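# Place the cup carrier flat inside the standing paper bag

## Task

Set the cup carrier down inside the paper bag, resting flat on the bag's floor and not upside down, with the bag left upright and open on the table so its rim points up along its whole edge. The result must hold without the robot supporting anything, and at the end the grippers must have released everything and moved away.

## Robot and tools

ROBOT AND FRAME. Two arms, left_arm and right_arm, each ending in a two-finger gripper. All poses use one scene frame: origin on the table surface midway between the arms, +x out across the table, +z upward, and left_arm sits toward +y. The arm names do not match image sides. Each gripper's fingers extend along its own +z axis and close along its own y axis. end_effector_position is the spot between the finger pads, roughly 1 cm short of the fingertips. Reported hand positions can be somewhat wrong, more so when an arm is stretched far, and motions often finish a centimetre or more from the commanded pose, usually below it. Joint ranges in rad, base to gripper: waist -2.618 to 3.054, shoulder 0.000 to 3.142, elbow 0.000 to 3.142, wrist pitch -1.571 to 1.571, wrist yaw -1.571 to 1.571, wrist roll -2.094 to 2.094. Elbows cannot fully straighten.

THE 16-NUMBER ROW. Every moving command uses one flat list of 16 numbers covering both arms, even if only one moves: left_arm x, y, z, qw, qx, qy, qz, opening, then right_arm in that same order. x, y, z are an absolute target for end_effector_position in metres, scene frame; qw..qz are an absolute target orientation (w first) in the scene frame. Opening runs from -1 (closed) to +1 (fully open, 0.094 m). A target lying more than 0.6 m from the arm's last reported position along any of its gripper's axes gets the call refused, and nothing is sent. To hold an orientation steady, repeat your own target quaternion every time rather than copying the slightly drifted reported one. An arm meant to stay still should get its last reported position and quaternion plus its intended opening in every call.

execute_actions. Argument actions is a list holding zero or one item; optional pictures (boolean) toggles camera images, which come by default. Empty list: just returns the current state. An action item: {"rows": [...], "steps": n} with 1 to 15 rows and steps at most 15 (default 15); each row is applied for one control step of 1/30 s, and the final row repeats to fill remaining steps. A wait item: {"steps": n} with n up to 300, counted from the previous result, so your thinking time eats into it. At each step the commanded pose is limited to 70 mm and 16 degrees away from the gripper's measured pose; the joints then chase it, favouring position over orientation if both cannot be met. After the last step an arm only carries on to its last clipped pose, so a distant target may need several calls; read the result and send the rest.

move. Argument target: one 16-number row of absolute poses as above. Optional speed in m/s, 0.002 to 0.5, default 0.25; rotation is capped at double that value in rad/s. Each gripper follows a straight line to its pose, both finishing together, over 0.5 to 10 s; longer paths are cut off at 10 s before arrival. Rotation takes the shorter direction. Paths ignore obstacles and the other arm. Grippers lag, wander, and may exceed speed, especially with a nearly straight arm. The opening is applied when the move begins. The path begins once the robot is still, or after 3 s. The result adds a move: line naming the ending (done, off_target, moving, held, fault) and any limits: paced means the sent pose was clipped; held means a check blocked some steps, after which the arm can suddenly move quickly. If only one arm is named, the other finished fine. Each gripper's remaining distance to its pose is shown.

wait. Argument seconds, 0 to 10; the scene runs with nothing new sent.

zoom_image. Arguments camera (one of cam_head_left, cam_head_right, cam_high, cam_low, cam_left_wrist, cam_right_wrist, all 672x504) and region [x0, y0, x1, y1] in pixels from the top-left, no larger than 504 by 504. Gives a sharper crop of that camera's latest image.

finished_scene. Argument scene: the number of the current scene.

READING RESULTS. The state line shows each arm's pose. grip_measured is the measured finger gap on the command scale; the last value in Joint positions is that gap in metres. Readings may be off by about 1 mm per gripper. A 'pose unreachable' line means the clearance check altered or blocked what went to that arm; HELD flags steps where your row was partly or wholly not sent. A 'Hand target' line gives the pose each arm is currently driving toward. Joint torques are total drive outputs, noisy and offset, not pure load. MOTOR HOT warns at 75 °C; at 90 °C that arm halts for 10 s; at 100 °C its motors and gripper let go and it drops. FAULT lines report stops.

GRIPPING. Mid-range openings go to the matching grip_measured. To hold something, command an opening below grip_measured; about 0.03 below holds firmly, a smaller gap holds softer. Pads push roughly 50 to 62 N each, less on items thinner than about 2 mm, with a brief stronger spike at first contact.

CAUTIONS. Occasional tugs on held parts or pushes on loose objects can occur. Never let a rigid object leave the table. Avoid drops, slips, slams, fast contacts and targets far beyond a contact point, since both raise force. Keep the arms from striking or pressing each other. Holding loads heats motors, even while you think. Smooth, efficient motion is preferred.

Each tool is called after ">>>" by a JSON object that holds its "op" and its "data", one argument or row to a line.

## Session

>>> {"op": "execute_actions", "data": {
  "actions": []
}}

Scene clock: 0.00 s of 5400.00 s.
left_arm: end_effector_position=(+0.4394, +0.3905, +0.3645) grip_measured=+1.000 end_effector_quat_wxyz=(+0.421, +0.502, +0.518, +0.550) | right_arm: end_effector_position=(+0.1225, -0.4857, +0.1466) grip_measured=+1.000 end_effector_quat_wxyz=(+0.024, -0.152, +0.972, -0.179)
Joint positions: left_arm=[0.246 1.137 0.961 0.135 0.044 1.688 0.094] | right_arm=[-1.354  1.08   0.949 -1.078  0.019 -1.542  0.094]
Joint velocities: left_arm=[-0.002  0.007  0.002 -0.022  0.051 -0.037  0.   ] | right_arm=[ 0.002  0.012  0.007  0.007 -0.022  0.022  0.   ]
Joint torques (N m, as the arm reports them, + toward a larger angle): no reading
Motor temperatures (°C, as the motors report them): left_arm=[25 28 24 28 27 27] | right_arm=[27 25 27 27 25 26]
Hand target (left_arm): +0.437, +0.390, +0.375; +0.428, +0.494, +0.512, +0.556
Hand target (right_arm): +0.124, -0.486, +0.151; +0.028, -0.151, +0.971, -0.185

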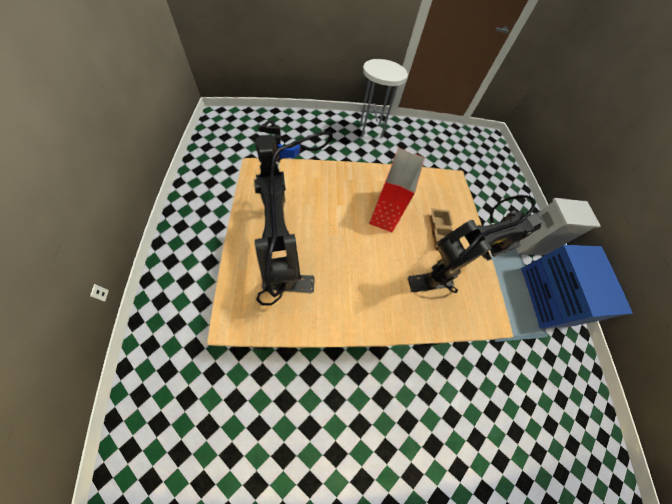

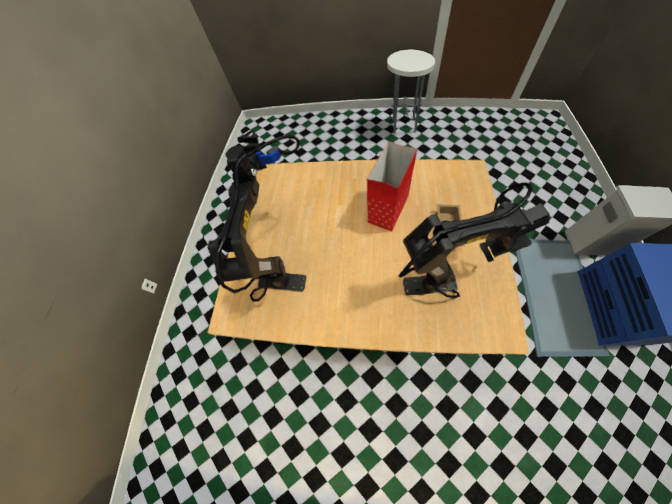

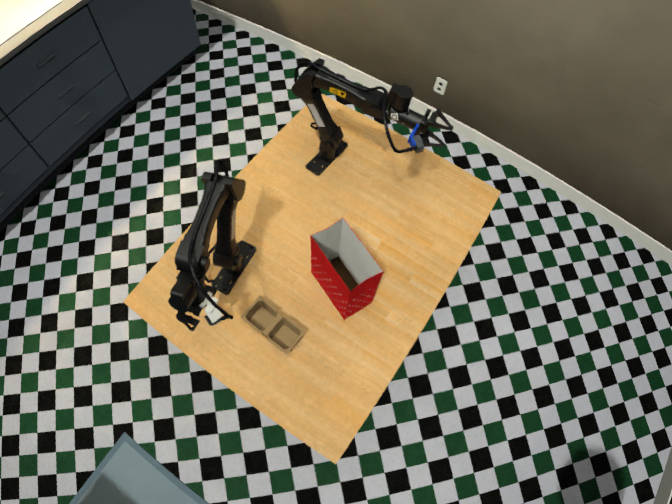

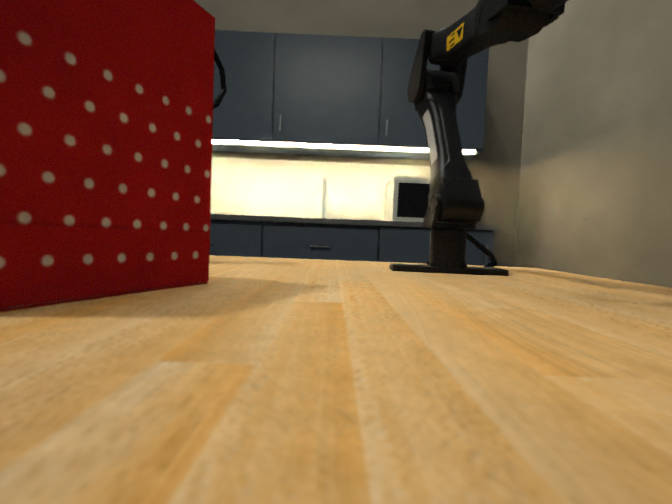

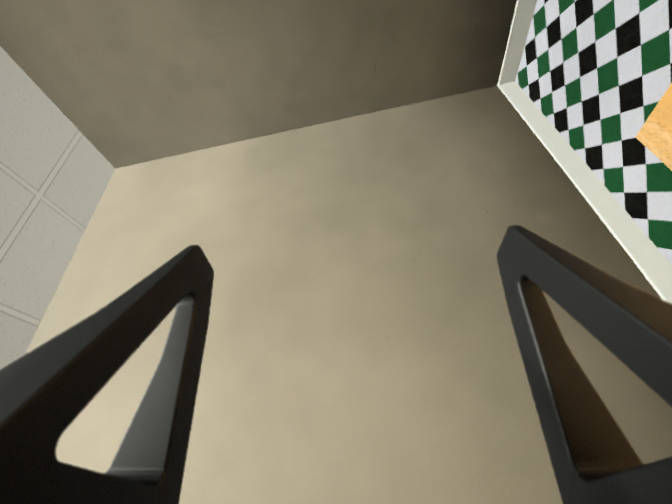

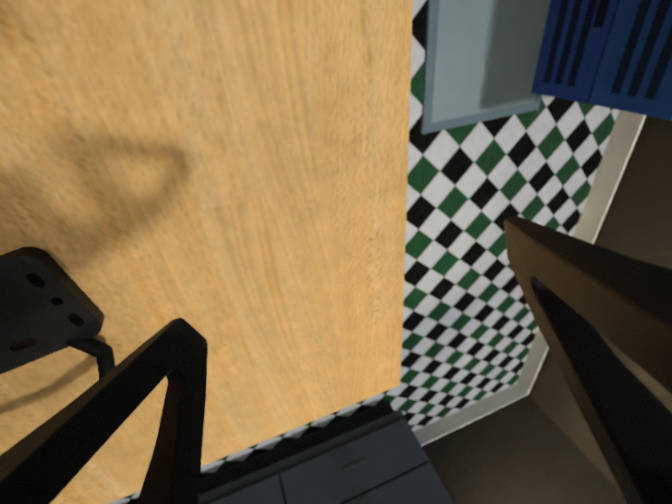

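>>> {"op": "move", "data": {
  "target": [0.37,-0.04,0.39,0.376,0.176,0.907,-0.073,0.6,0.28,-0.37,0.14,0,0.707,0.707,0,0.6]
}}

Scene clock: 9.10 s of 5400.00 s.
left_arm: end_effector_position=(+0.3789, -0.0356, +0.3775) grip_measured=+0.601 end_effector_quat_wxyz=(+0.415, +0.188, +0.885, -0.093) | right_arm: end_effector_position=(+0.2716, -0.3697, +0.1373) grip_measured=+0.601 end_effector_quat_wxyz=(-0.007, +0.710, +0.704, -0.008)
Joint positions: left_arm=[-0.888  2.156  2.838 -1.444 -0.387 -0.357  0.075] | right_arm=[-0.56   1.501  1.276 -1.364  0.009  1.146  0.075]
Joint velocities: left_arm=[ 0.007 -0.027 -0.007  0.022 -0.007 -0.037 -0.   ] | right_arm=[-0.007  0.002 -0.007  0.037  0.037  0.022 -0.   ]
Joint torques (N m, as the arm reports them, + toward a larger angle): left_arm=[-0.36 -8.76  6.72  1.74 -0.06 -0.1 ] | right_arm=[ 1.12 -4.44  9.57 -0.01  0.01  0.04]
Motor temperatures (°C, as the motors report them): left_arm=[25 28 25 31 27 27] | right_arm=[27 25 28 27 25 26]
Hand target (left_arm): +0.377, -0.039, +0.390; +0.428, +0.181, +0.878, -0.112
Hand target (right_arm): +0.276, -0.368, +0.141; -0.007, +0.709, +0.705, -0.007
Off the commanded pose (left_arm): 0.016 m, 6 deg.
Off the commanded pose (right_arm): 0.009 m, 1 deg.
elbow stopped short (left arm): the move would have taken joint 3 (elbow) straighter than the controller allows; a more bent joint 3 avoids this.
After step 90, 1.70 s passed at rest.
move: off_target (left_arm)

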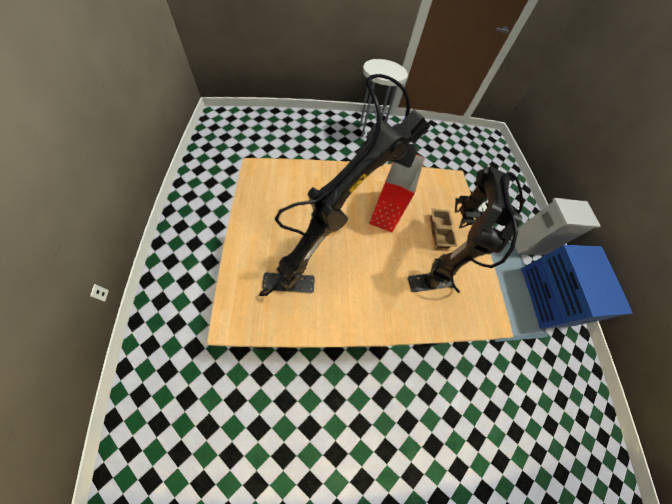

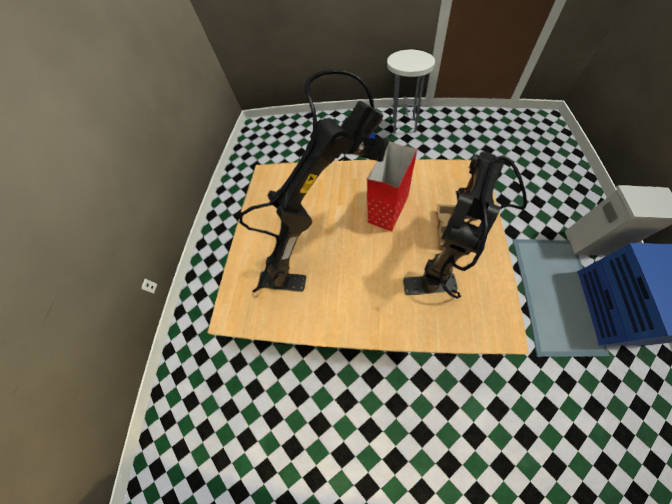

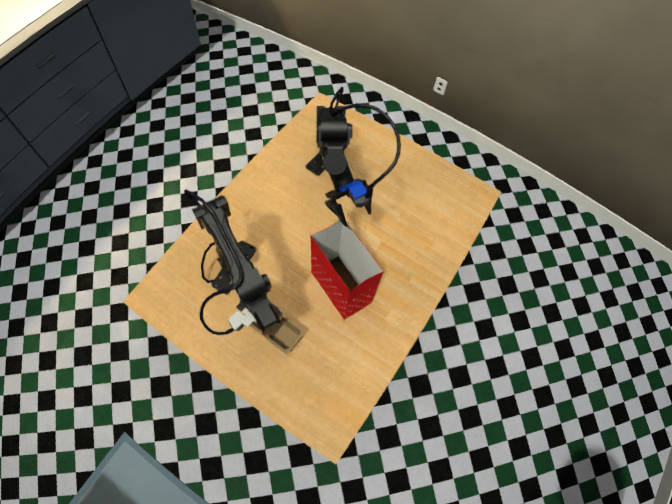

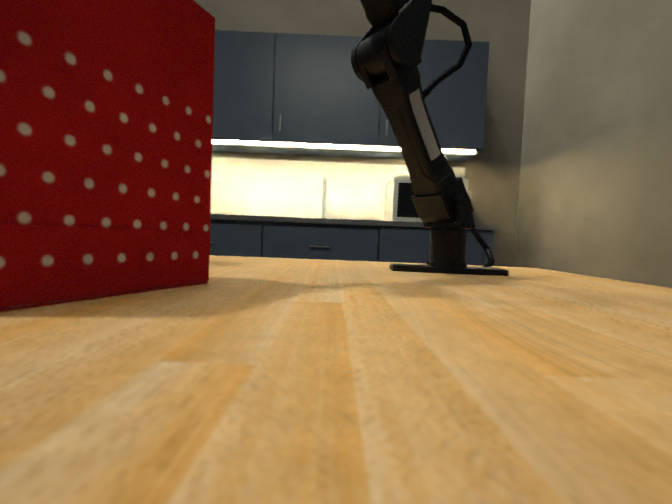

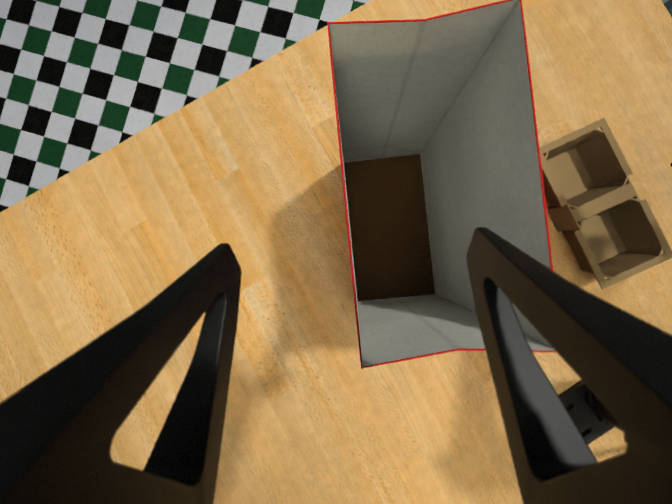

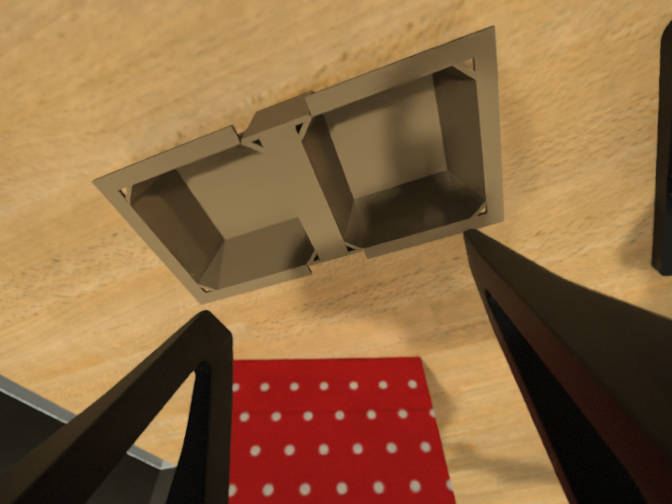

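>>> {"op": "move", "data": {
  "target": [0.403,-0.048,0.295,0.376,0.184,0.905,-0.076,0.4,0.276,-0.33,0.065,0,0.70,0.714,0,0.4],
  "speed": 0.12
}}

Scene clock: 13.97 s of 5400.00 s.
left_arm: end_effector_position=(+0.4027, -0.0518, +0.2825) grip_measured=+0.402 end_effector_quat_wxyz=(+0.364, +0.192, +0.909, -0.064) | right_arm: end_effector_position=(+0.2734, -0.3319, +0.0627) grip_measured=+0.402 end_effector_quat_wxyz=(-0.011, +0.702, +0.712, -0.006)
Joint positions: left_arm=[-0.859  2.054  2.283 -1.116 -0.356 -0.369  0.066] | right_arm=[-0.42   1.501  0.976 -1.071 -0.001  1.262  0.066]
Joint velocities: left_arm=[ 0.017 -0.017 -0.002 -0.022 -0.051 -0.037  0.   ] | right_arm=[-0.007 -0.002  0.002  0.022  0.037  0.022  0.001]
Joint torques (N m, as the arm reports them, + toward a larger angle): left_arm=[  0.61 -11.34   5.33   1.58  -0.07  -0.01] | right_arm=[ 1.03 -7.8   5.39  0.18  0.03  0.05]
Motor temperatures (°C, as the motors report them): left_arm=[25 29 25 31 27 27] | right_arm=[27 25 28 27 25 26]
Hand target (left_arm): +0.404, -0.048, +0.295; +0.376, +0.185, +0.905, -0.076
Hand target (right_arm): +0.274, -0.330, +0.065; -0.001, +0.700, +0.714, -0.002
Off the commanded pose (left_arm): 0.013 m, 2 deg.
Off the commanded pose (right_arm): 0.004 m, 1 deg.
After step 90, 0.33 s passed at rest.
move: off_target (left_arm)

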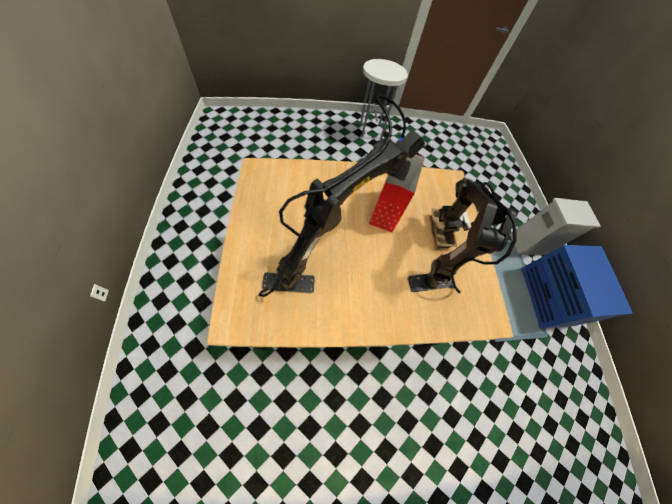

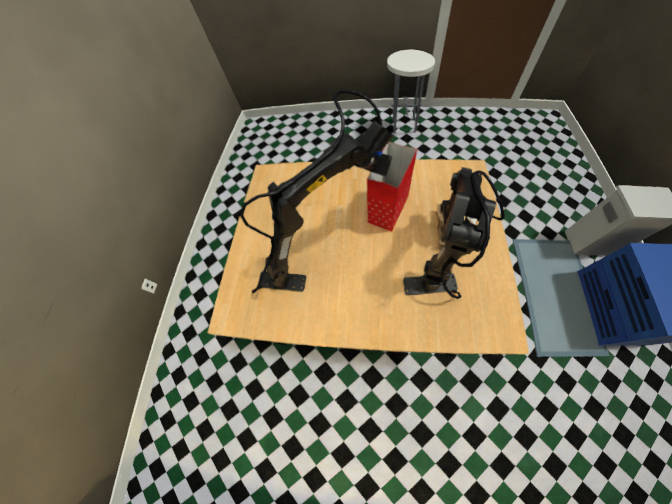

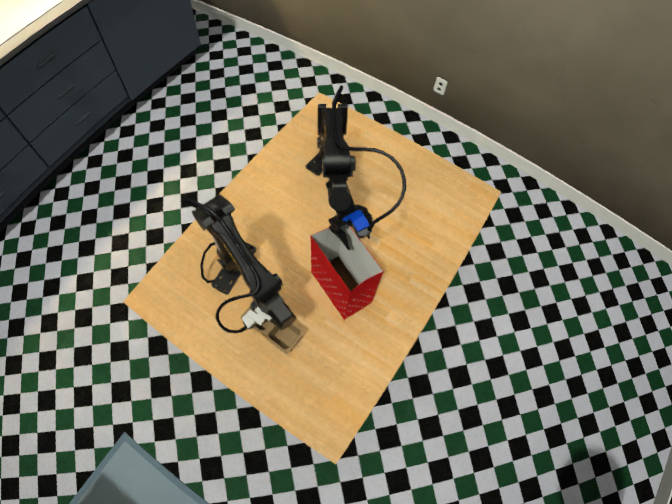

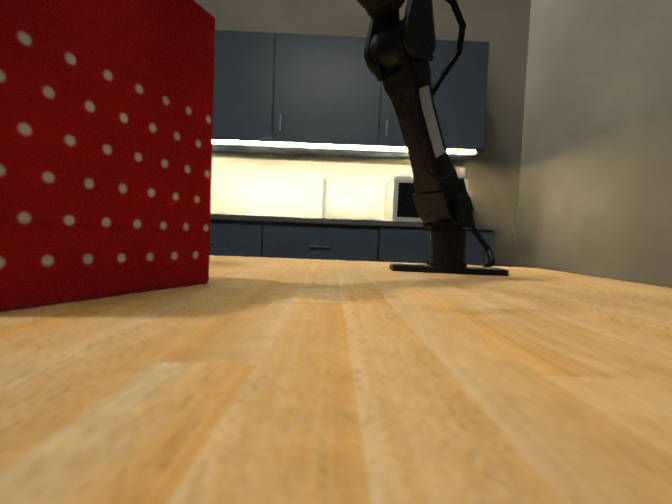

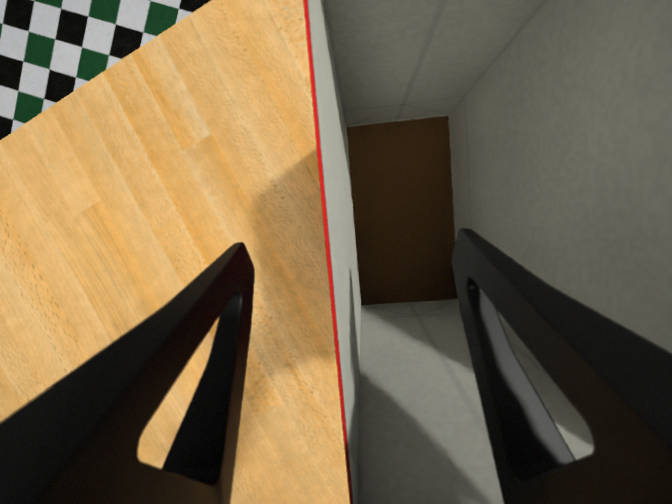

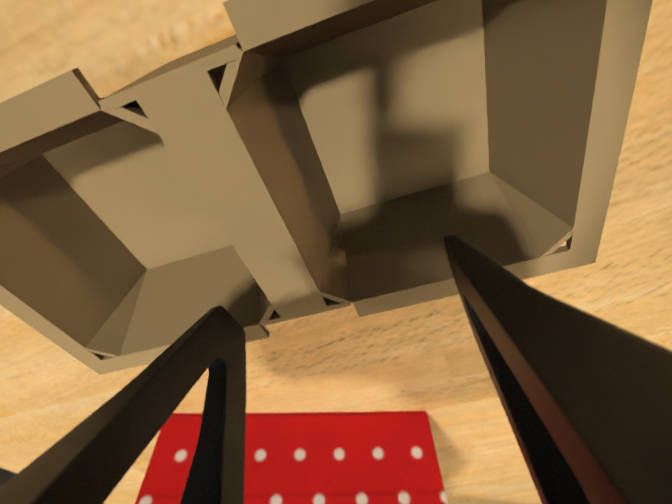

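>>> {"op": "move", "data": {
  "target": [0.404,-0.045,0.27,0.376,0.184,0.905,-0.076,0.2,0.295,-0.33,0.058,0,0.68,0.733,0,0.4],
  "speed": 0.06
}}

>>> {"op": "move", "data": {
  "target": [0.404,-0.045,0.27,0.376,0.184,0.905,-0.076,-1,0.295,-0.33,0.036,0,0.68,0.733,0,0.2],
  "speed": 0.05
}}

Scene clock: 21.90 s of 5400.00 s.
left_arm: end_effector_position=(+0.4032, -0.0486, +0.2612) grip_measured=+0.201 end_effector_quat_wxyz=(+0.368, +0.189, +0.908, -0.067) | right_arm: end_effector_position=(+0.2847, -0.3299, +0.0553) grip_measured=+0.402 end_effector_quat_wxyz=(-0.009, +0.686, +0.727, -0.004)
Joint positions: left_arm=[-0.854  1.98   2.074 -0.968 -0.355 -0.369  0.056] | right_arm=[-0.399  1.545  0.986 -1.032 -0.001  1.24   0.066]
Joint velocities: left_arm=[ 0.007 -0.007 -0.032 -0.022  0.007  0.037  0.001] | right_arm=[-0.007  0.012  0.007  0.037 -0.007  0.007 -0.   ]
Joint torques (N m, as the arm reports them, + toward a larger angle): left_arm=[  0.58 -10.77   5.19   1.56  -0.08  -0.01] | right_arm=[ 1.06 -4.65  9.23  0.22  0.02 -0.05]
Motor temperatures (°C, as the motors report them): left_arm=[25 31 25 32 27 27] | right_arm=[27 25 28 27 25 26]
Hand target (left_arm): +0.404, -0.045, +0.270; +0.376, +0.184, +0.905, -0.075
Hand target (right_arm): +0.295, -0.330, +0.058; -0.000, +0.680, +0.733, -0.000
Off the commanded pose (left_arm): 0.010 m, 2 deg.
Off the commanded pose (right_arm): 0.011 m, 1 deg.
After step 90, 3.83 s passed at rest.
move: off_target (right_arm)

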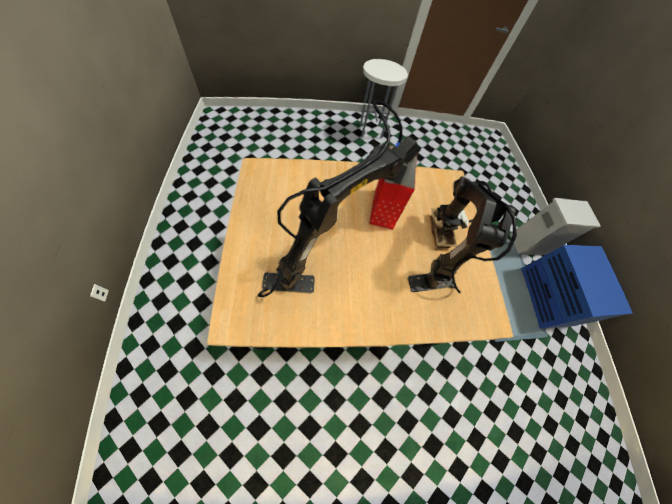

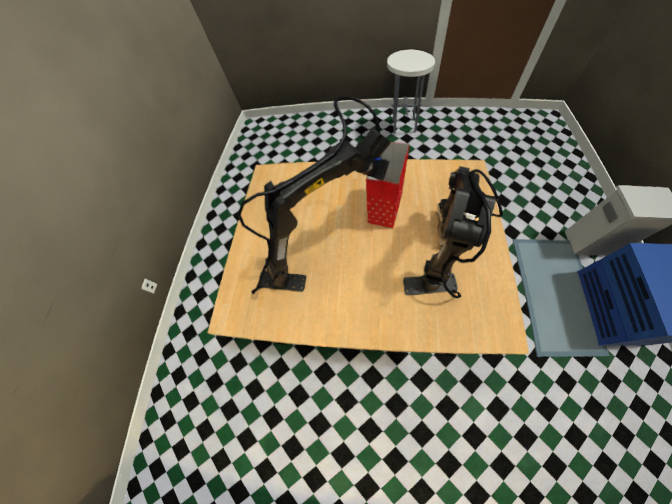

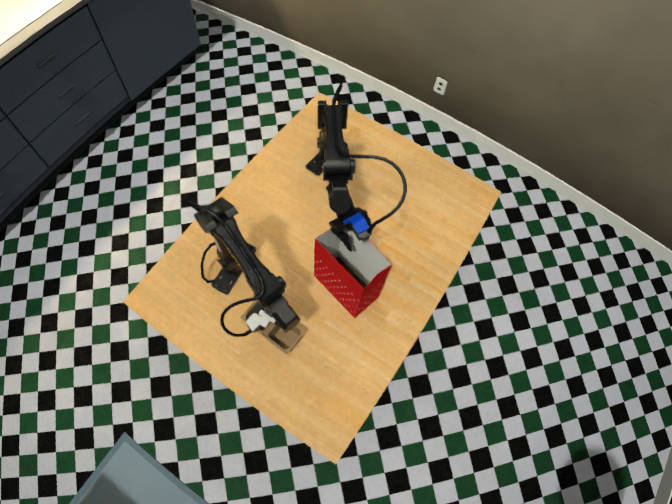

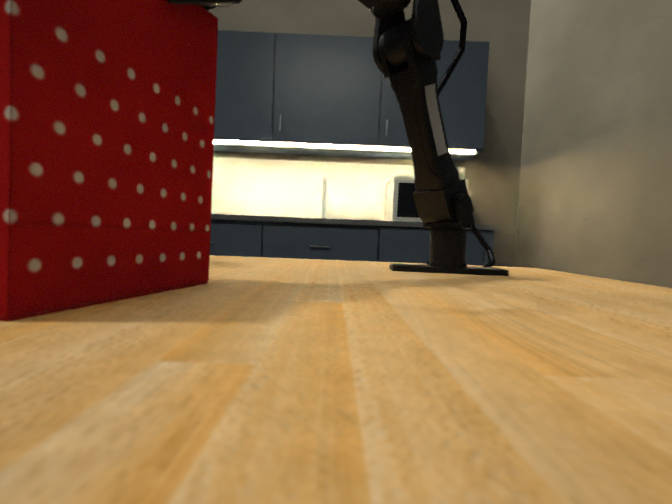

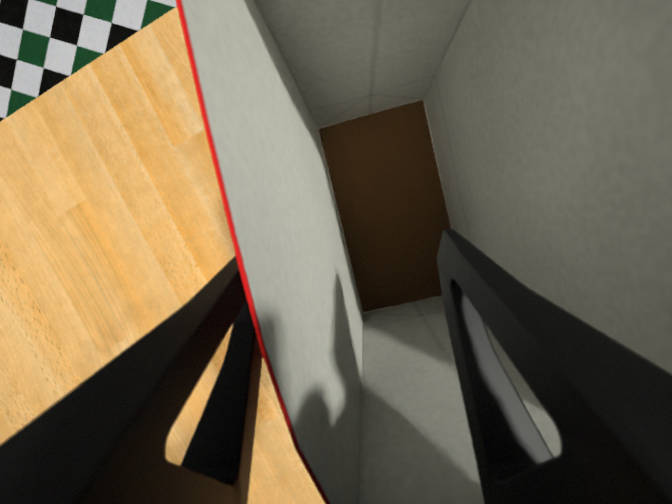

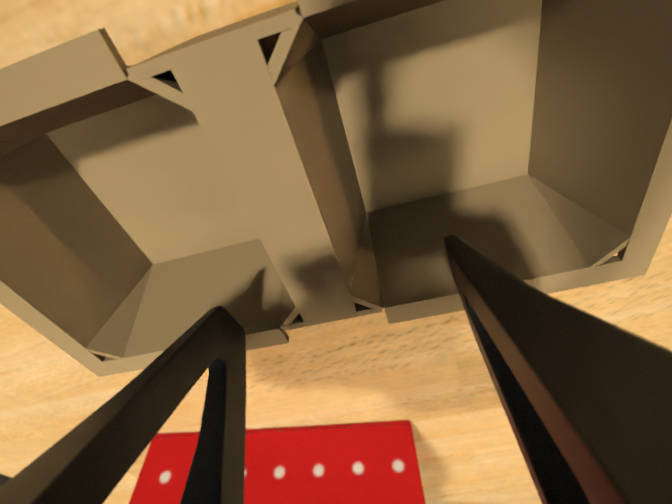

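Scene clock: 22.83 s of 5400.00 s.
left_arm: end_effector_position=(+0.4033, -0.0489, +0.2613) grip_measured=-0.978 end_effector_quat_wxyz=(+0.369, +0.189, +0.908, -0.068) | right_arm: end_effector_position=(+0.2958, -0.3331, +0.0415) grip_measured=+0.201 end_effector_quat_wxyz=(+0.005, +0.686, +0.727, +0.003)
Joint positions: left_arm=[-0.854  1.98   2.074 -0.967 -0.354 -0.369  0.001] | right_arm=[-0.399  1.577  0.961 -0.942 -0.001  1.239  0.056]
Joint velocities: left_arm=[ 0.007 -0.007 -0.012 -0.037 -0.037 -0.081  0.001] | right_arm=[-0.007  0.027  0.002 -0.037 -0.022 -0.022  0.   ]
Joint torques (N m, as the arm reports them, + toward a larger angle): left_arm=[  0.62 -10.9    5.17   1.56  -0.05  -0.01] | right_arm=[ 1.03 -5.21  5.44  0.33  0.01 -0.06]
Motor temperatures (°C, as the motors report them): left_arm=[25 31 25 32 27 27] | right_arm=[27 25 28 27 25 26]
Hand target (left_arm): +0.404, -0.045, +0.270; +0.376, +0.184, +0.905, -0.076
Hand target (right_arm): +0.295, -0.330, +0.036; +0.000, +0.680, +0.733, +0.000
Off the commanded pose (left_arm): 0.010 m, 1 deg.
Off the commanded pose (right_arm): 0.006 m, 1 deg.
move: done

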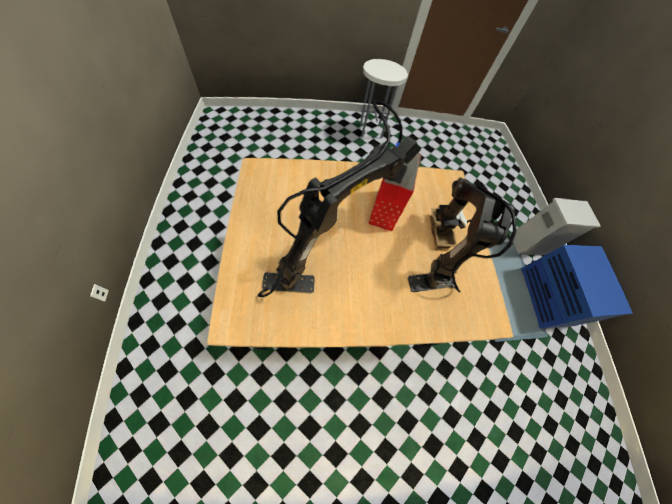

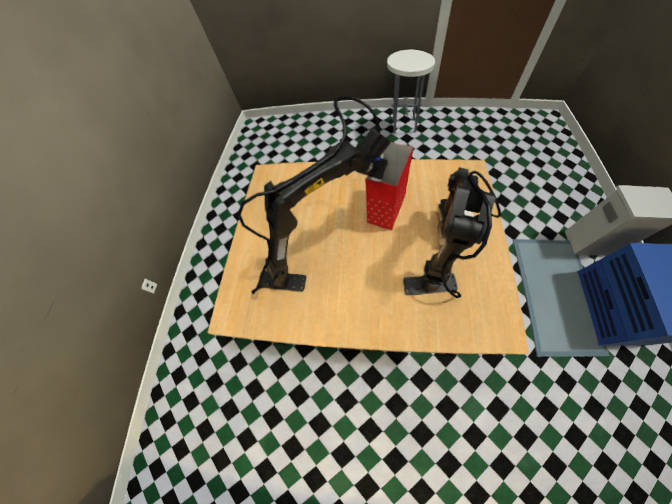

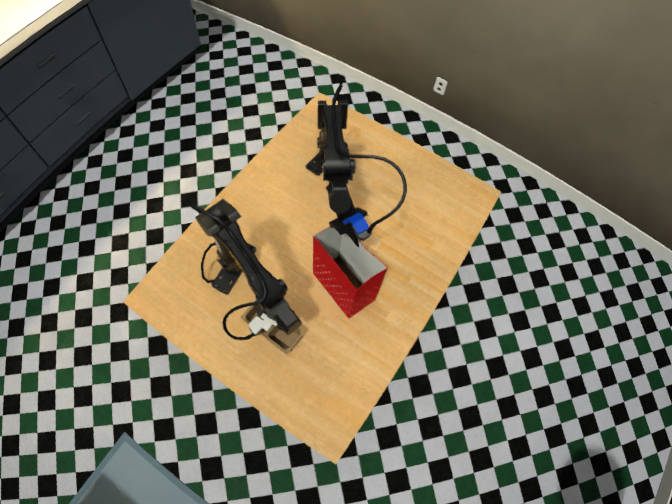

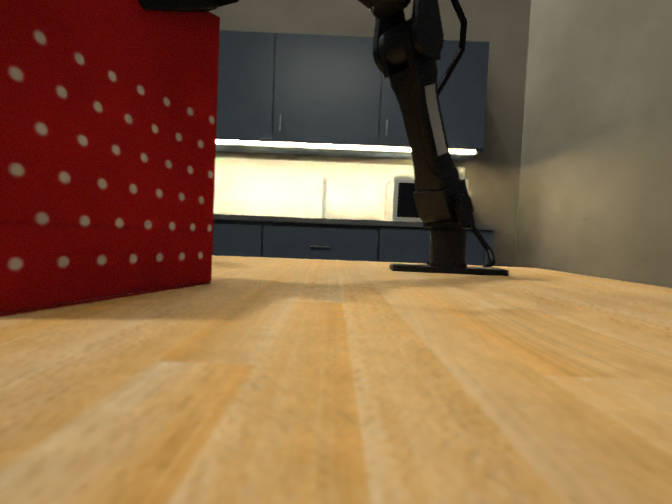

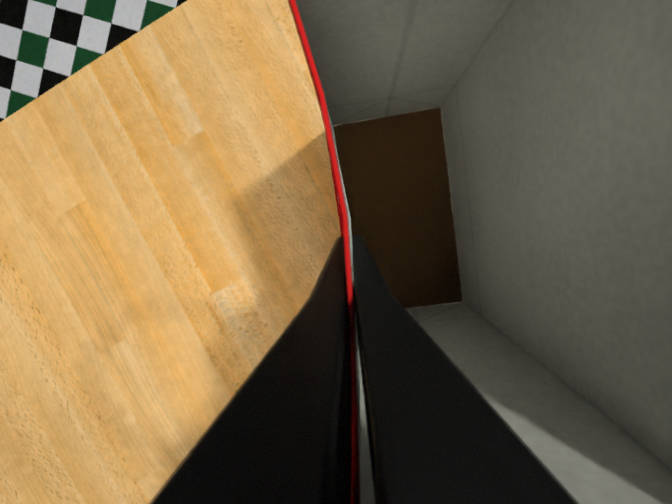

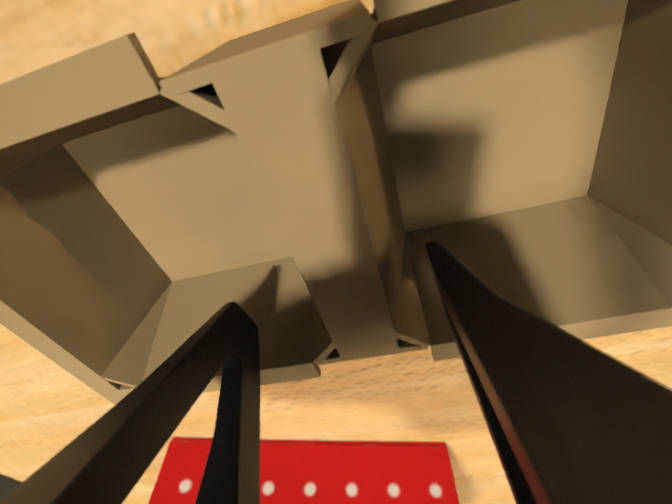

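>>> {"op": "move", "data": {
  "target": [0.40,-0.047,0.295,0.376,0.184,0.905,-0.076,-1,0.291,-0.33,0.025,0,0.695,0.719,0,0.2],
  "speed": 0.04
}}

>>> {"op": "move", "data": {
  "target": [0.26,0.005,0.288,0.362,0.301,0.874,-0.125,-1,0.291,-0.33,0.025,0,0.695,0.719,0,-0.5],
  "speed": 0.07
}}

Scene clock: 27.83 s of 5400.00 s.
left_arm: end_effector_position=(+0.4002, -0.0450, +0.2836) grip_measured=-0.978 end_effector_quat_wxyz=(+0.367, +0.189, +0.908, -0.067) | right_arm: end_effector_position=(+0.2936, -0.3324, +0.0320) grip_measured=+0.201 end_effector_quat_wxyz=(+0.008, +0.695, +0.719, +0.005)
Joint positions: left_arm=[-0.854  2.006  2.209 -1.08  -0.354 -0.37   0.001] | right_arm=[-0.399  1.577  0.92  -0.895 -0.001  1.265  0.056]
Joint velocities: left_arm=[-0.002 -0.002 -0.002  0.037  0.037 -0.007  0.001] | right_arm=[ 0.002 -0.002  0.002 -0.037 -0.022  0.022 -0.002]
Joint torques (N m, as the arm reports them, + toward a larger angle): left_arm=[-0.27 -9.35  8.4   1.33 -0.12 -0.07] | right_arm=[ 0.65 -4.76  5.14  0.31  0.02  0.05]
Motor temperatures (°C, as the motors report them): left_arm=[25 32 25 32 27 27] | right_arm=[27 25 28 27 25 26]
Hand target (left_arm): +0.400, -0.047, +0.295; +0.376, +0.184, +0.905, -0.076
Hand target (right_arm): +0.290, -0.330, +0.025; -0.000, +0.695, +0.719, -0.000
Off the commanded pose (left_arm): 0.012 m, 2 deg.
Off the commanded pose (right_arm): 0.008 m, 1 deg.
After step 90, 0.60 s passed at rest.
move: off_target (left_arm)

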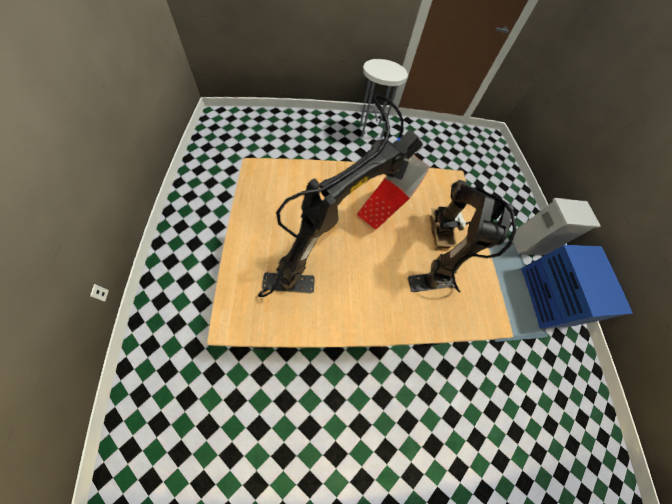

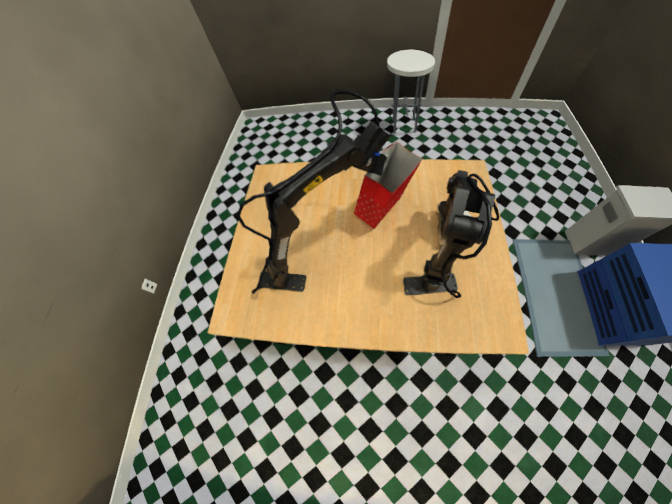

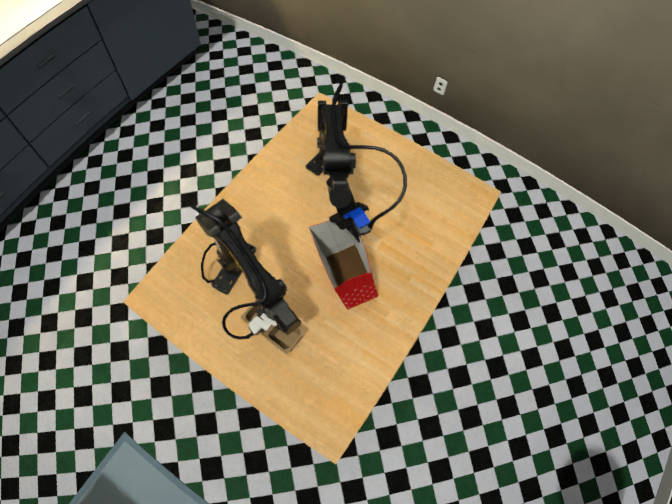

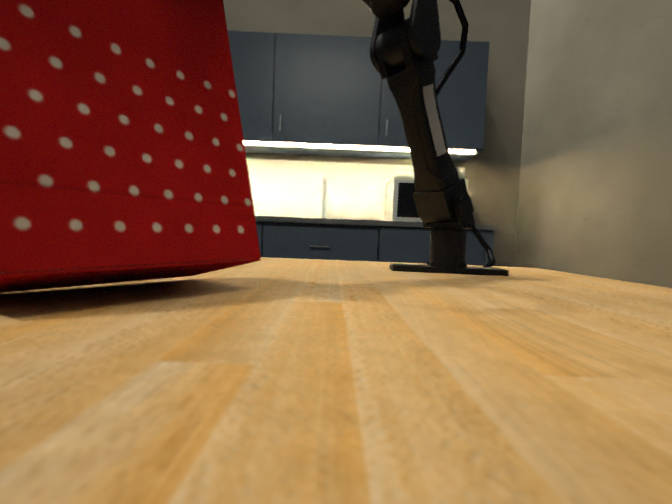

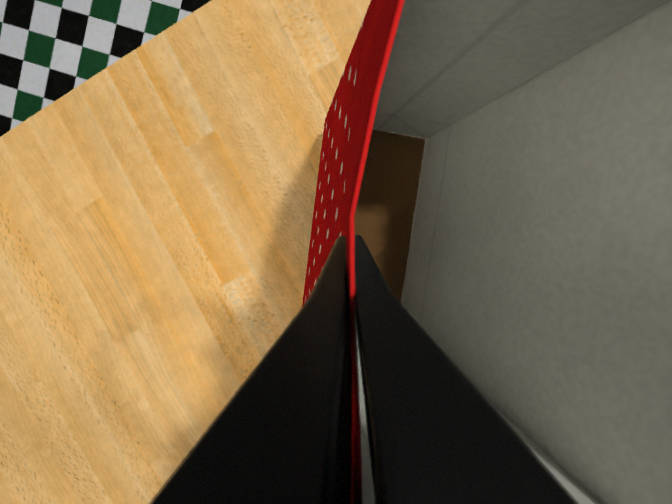

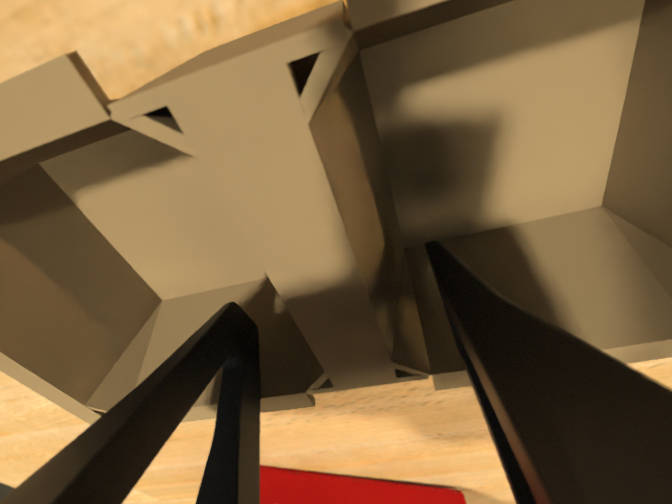

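Scene clock: 30.27 s of 5400.00 s.
left_arm: end_effector_position=(+0.2635, +0.0036, +0.2802) grip_measured=-0.978 end_effector_quat_wxyz=(+0.354, +0.298, +0.879, -0.115) | right_arm: end_effector_position=(+0.2937, -0.3325, +0.0320) grip_measured=-0.490 end_effector_quat_wxyz=(+0.008, +0.696, +0.718, +0.005)
Joint positions: left_arm=[-1.033  1.456  1.544 -0.949 -0.305 -0.322  0.001] | right_arm=[-0.399  1.577  0.92  -0.894 -0.001  1.265  0.024]
Joint velocities: left_arm=[-0.022 -0.007 -0.002 -0.051  0.037  0.022 -0.001] | right_arm=[ 0.002  0.017  0.012 -0.007 -0.051  0.022 -0.001]
Joint torques (N m, as the arm reports them, + toward a larger angle): left_arm=[-0.57 -6.44  5.45  1.62 -0.06  0.07] | right_arm=[ 0.65 -4.71  5.19  0.32  0.02  0.06]
Motor temperatures (°C, as the motors report them): left_arm=[25 32 25 32 27 27] | right_arm=[27 25 28 27 25 26]
Hand target (left_arm): +0.260, +0.003, +0.287; +0.362, +0.300, +0.873, -0.126
Hand target (right_arm): +0.291, -0.330, +0.025; +0.000, +0.695, +0.719, -0.000
Off the commanded pose (left_arm): 0.009 m, 2 deg.
Off the commanded pose (right_arm): 0.008 m, 1 deg.
move: done

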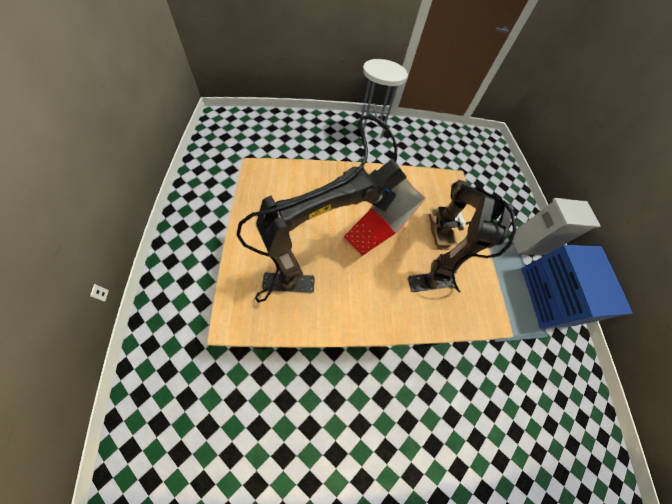

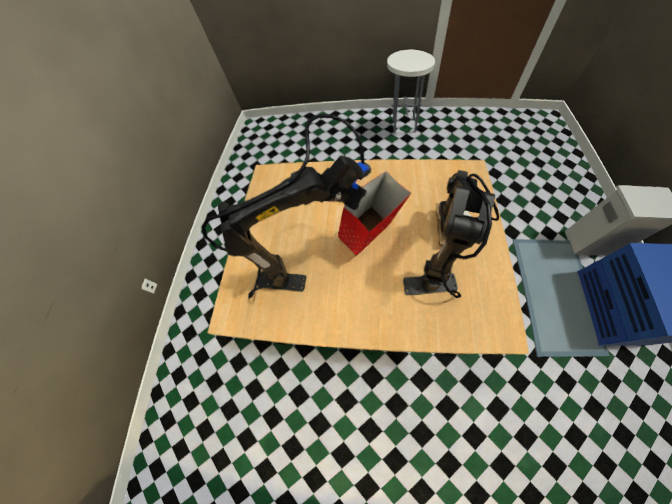

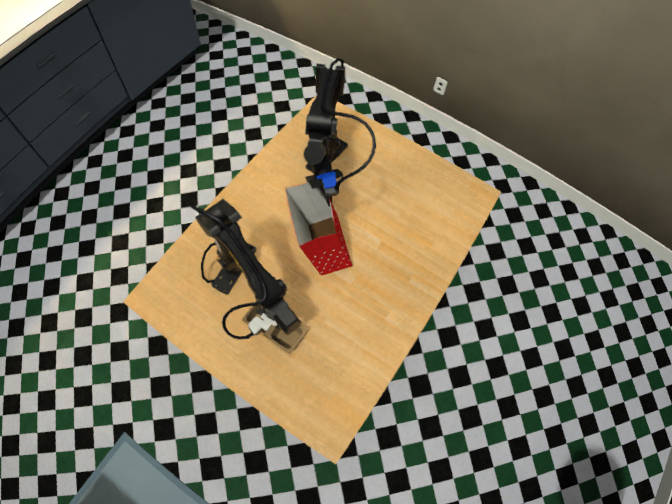

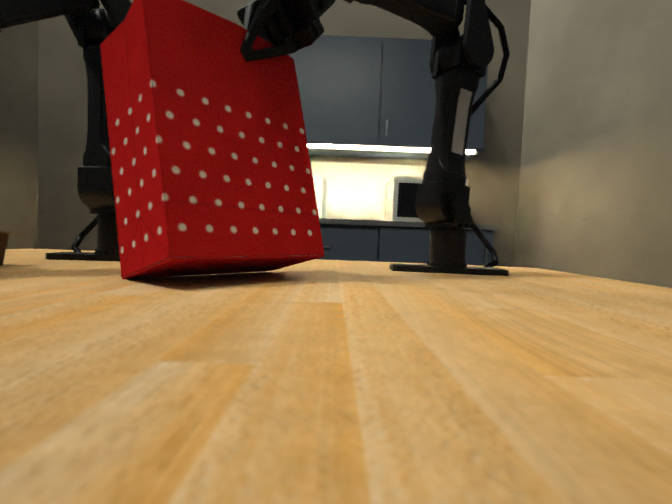

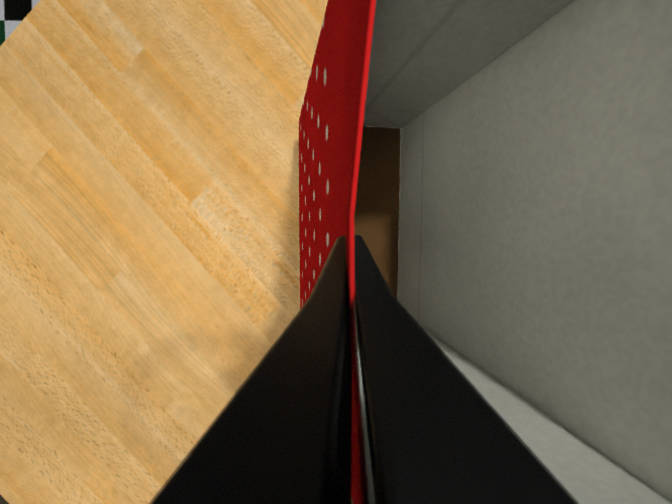

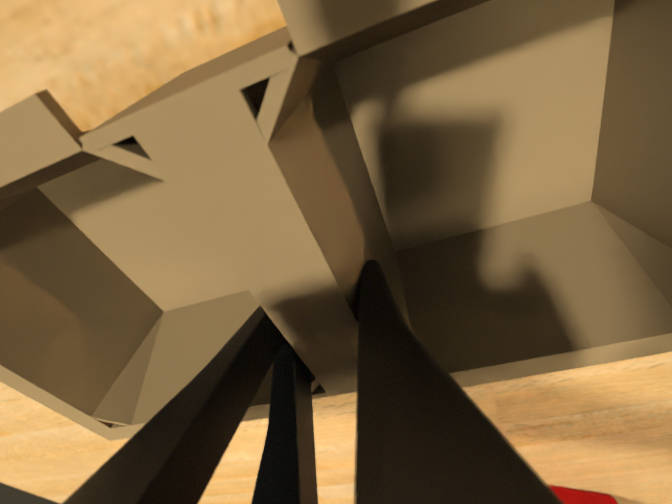

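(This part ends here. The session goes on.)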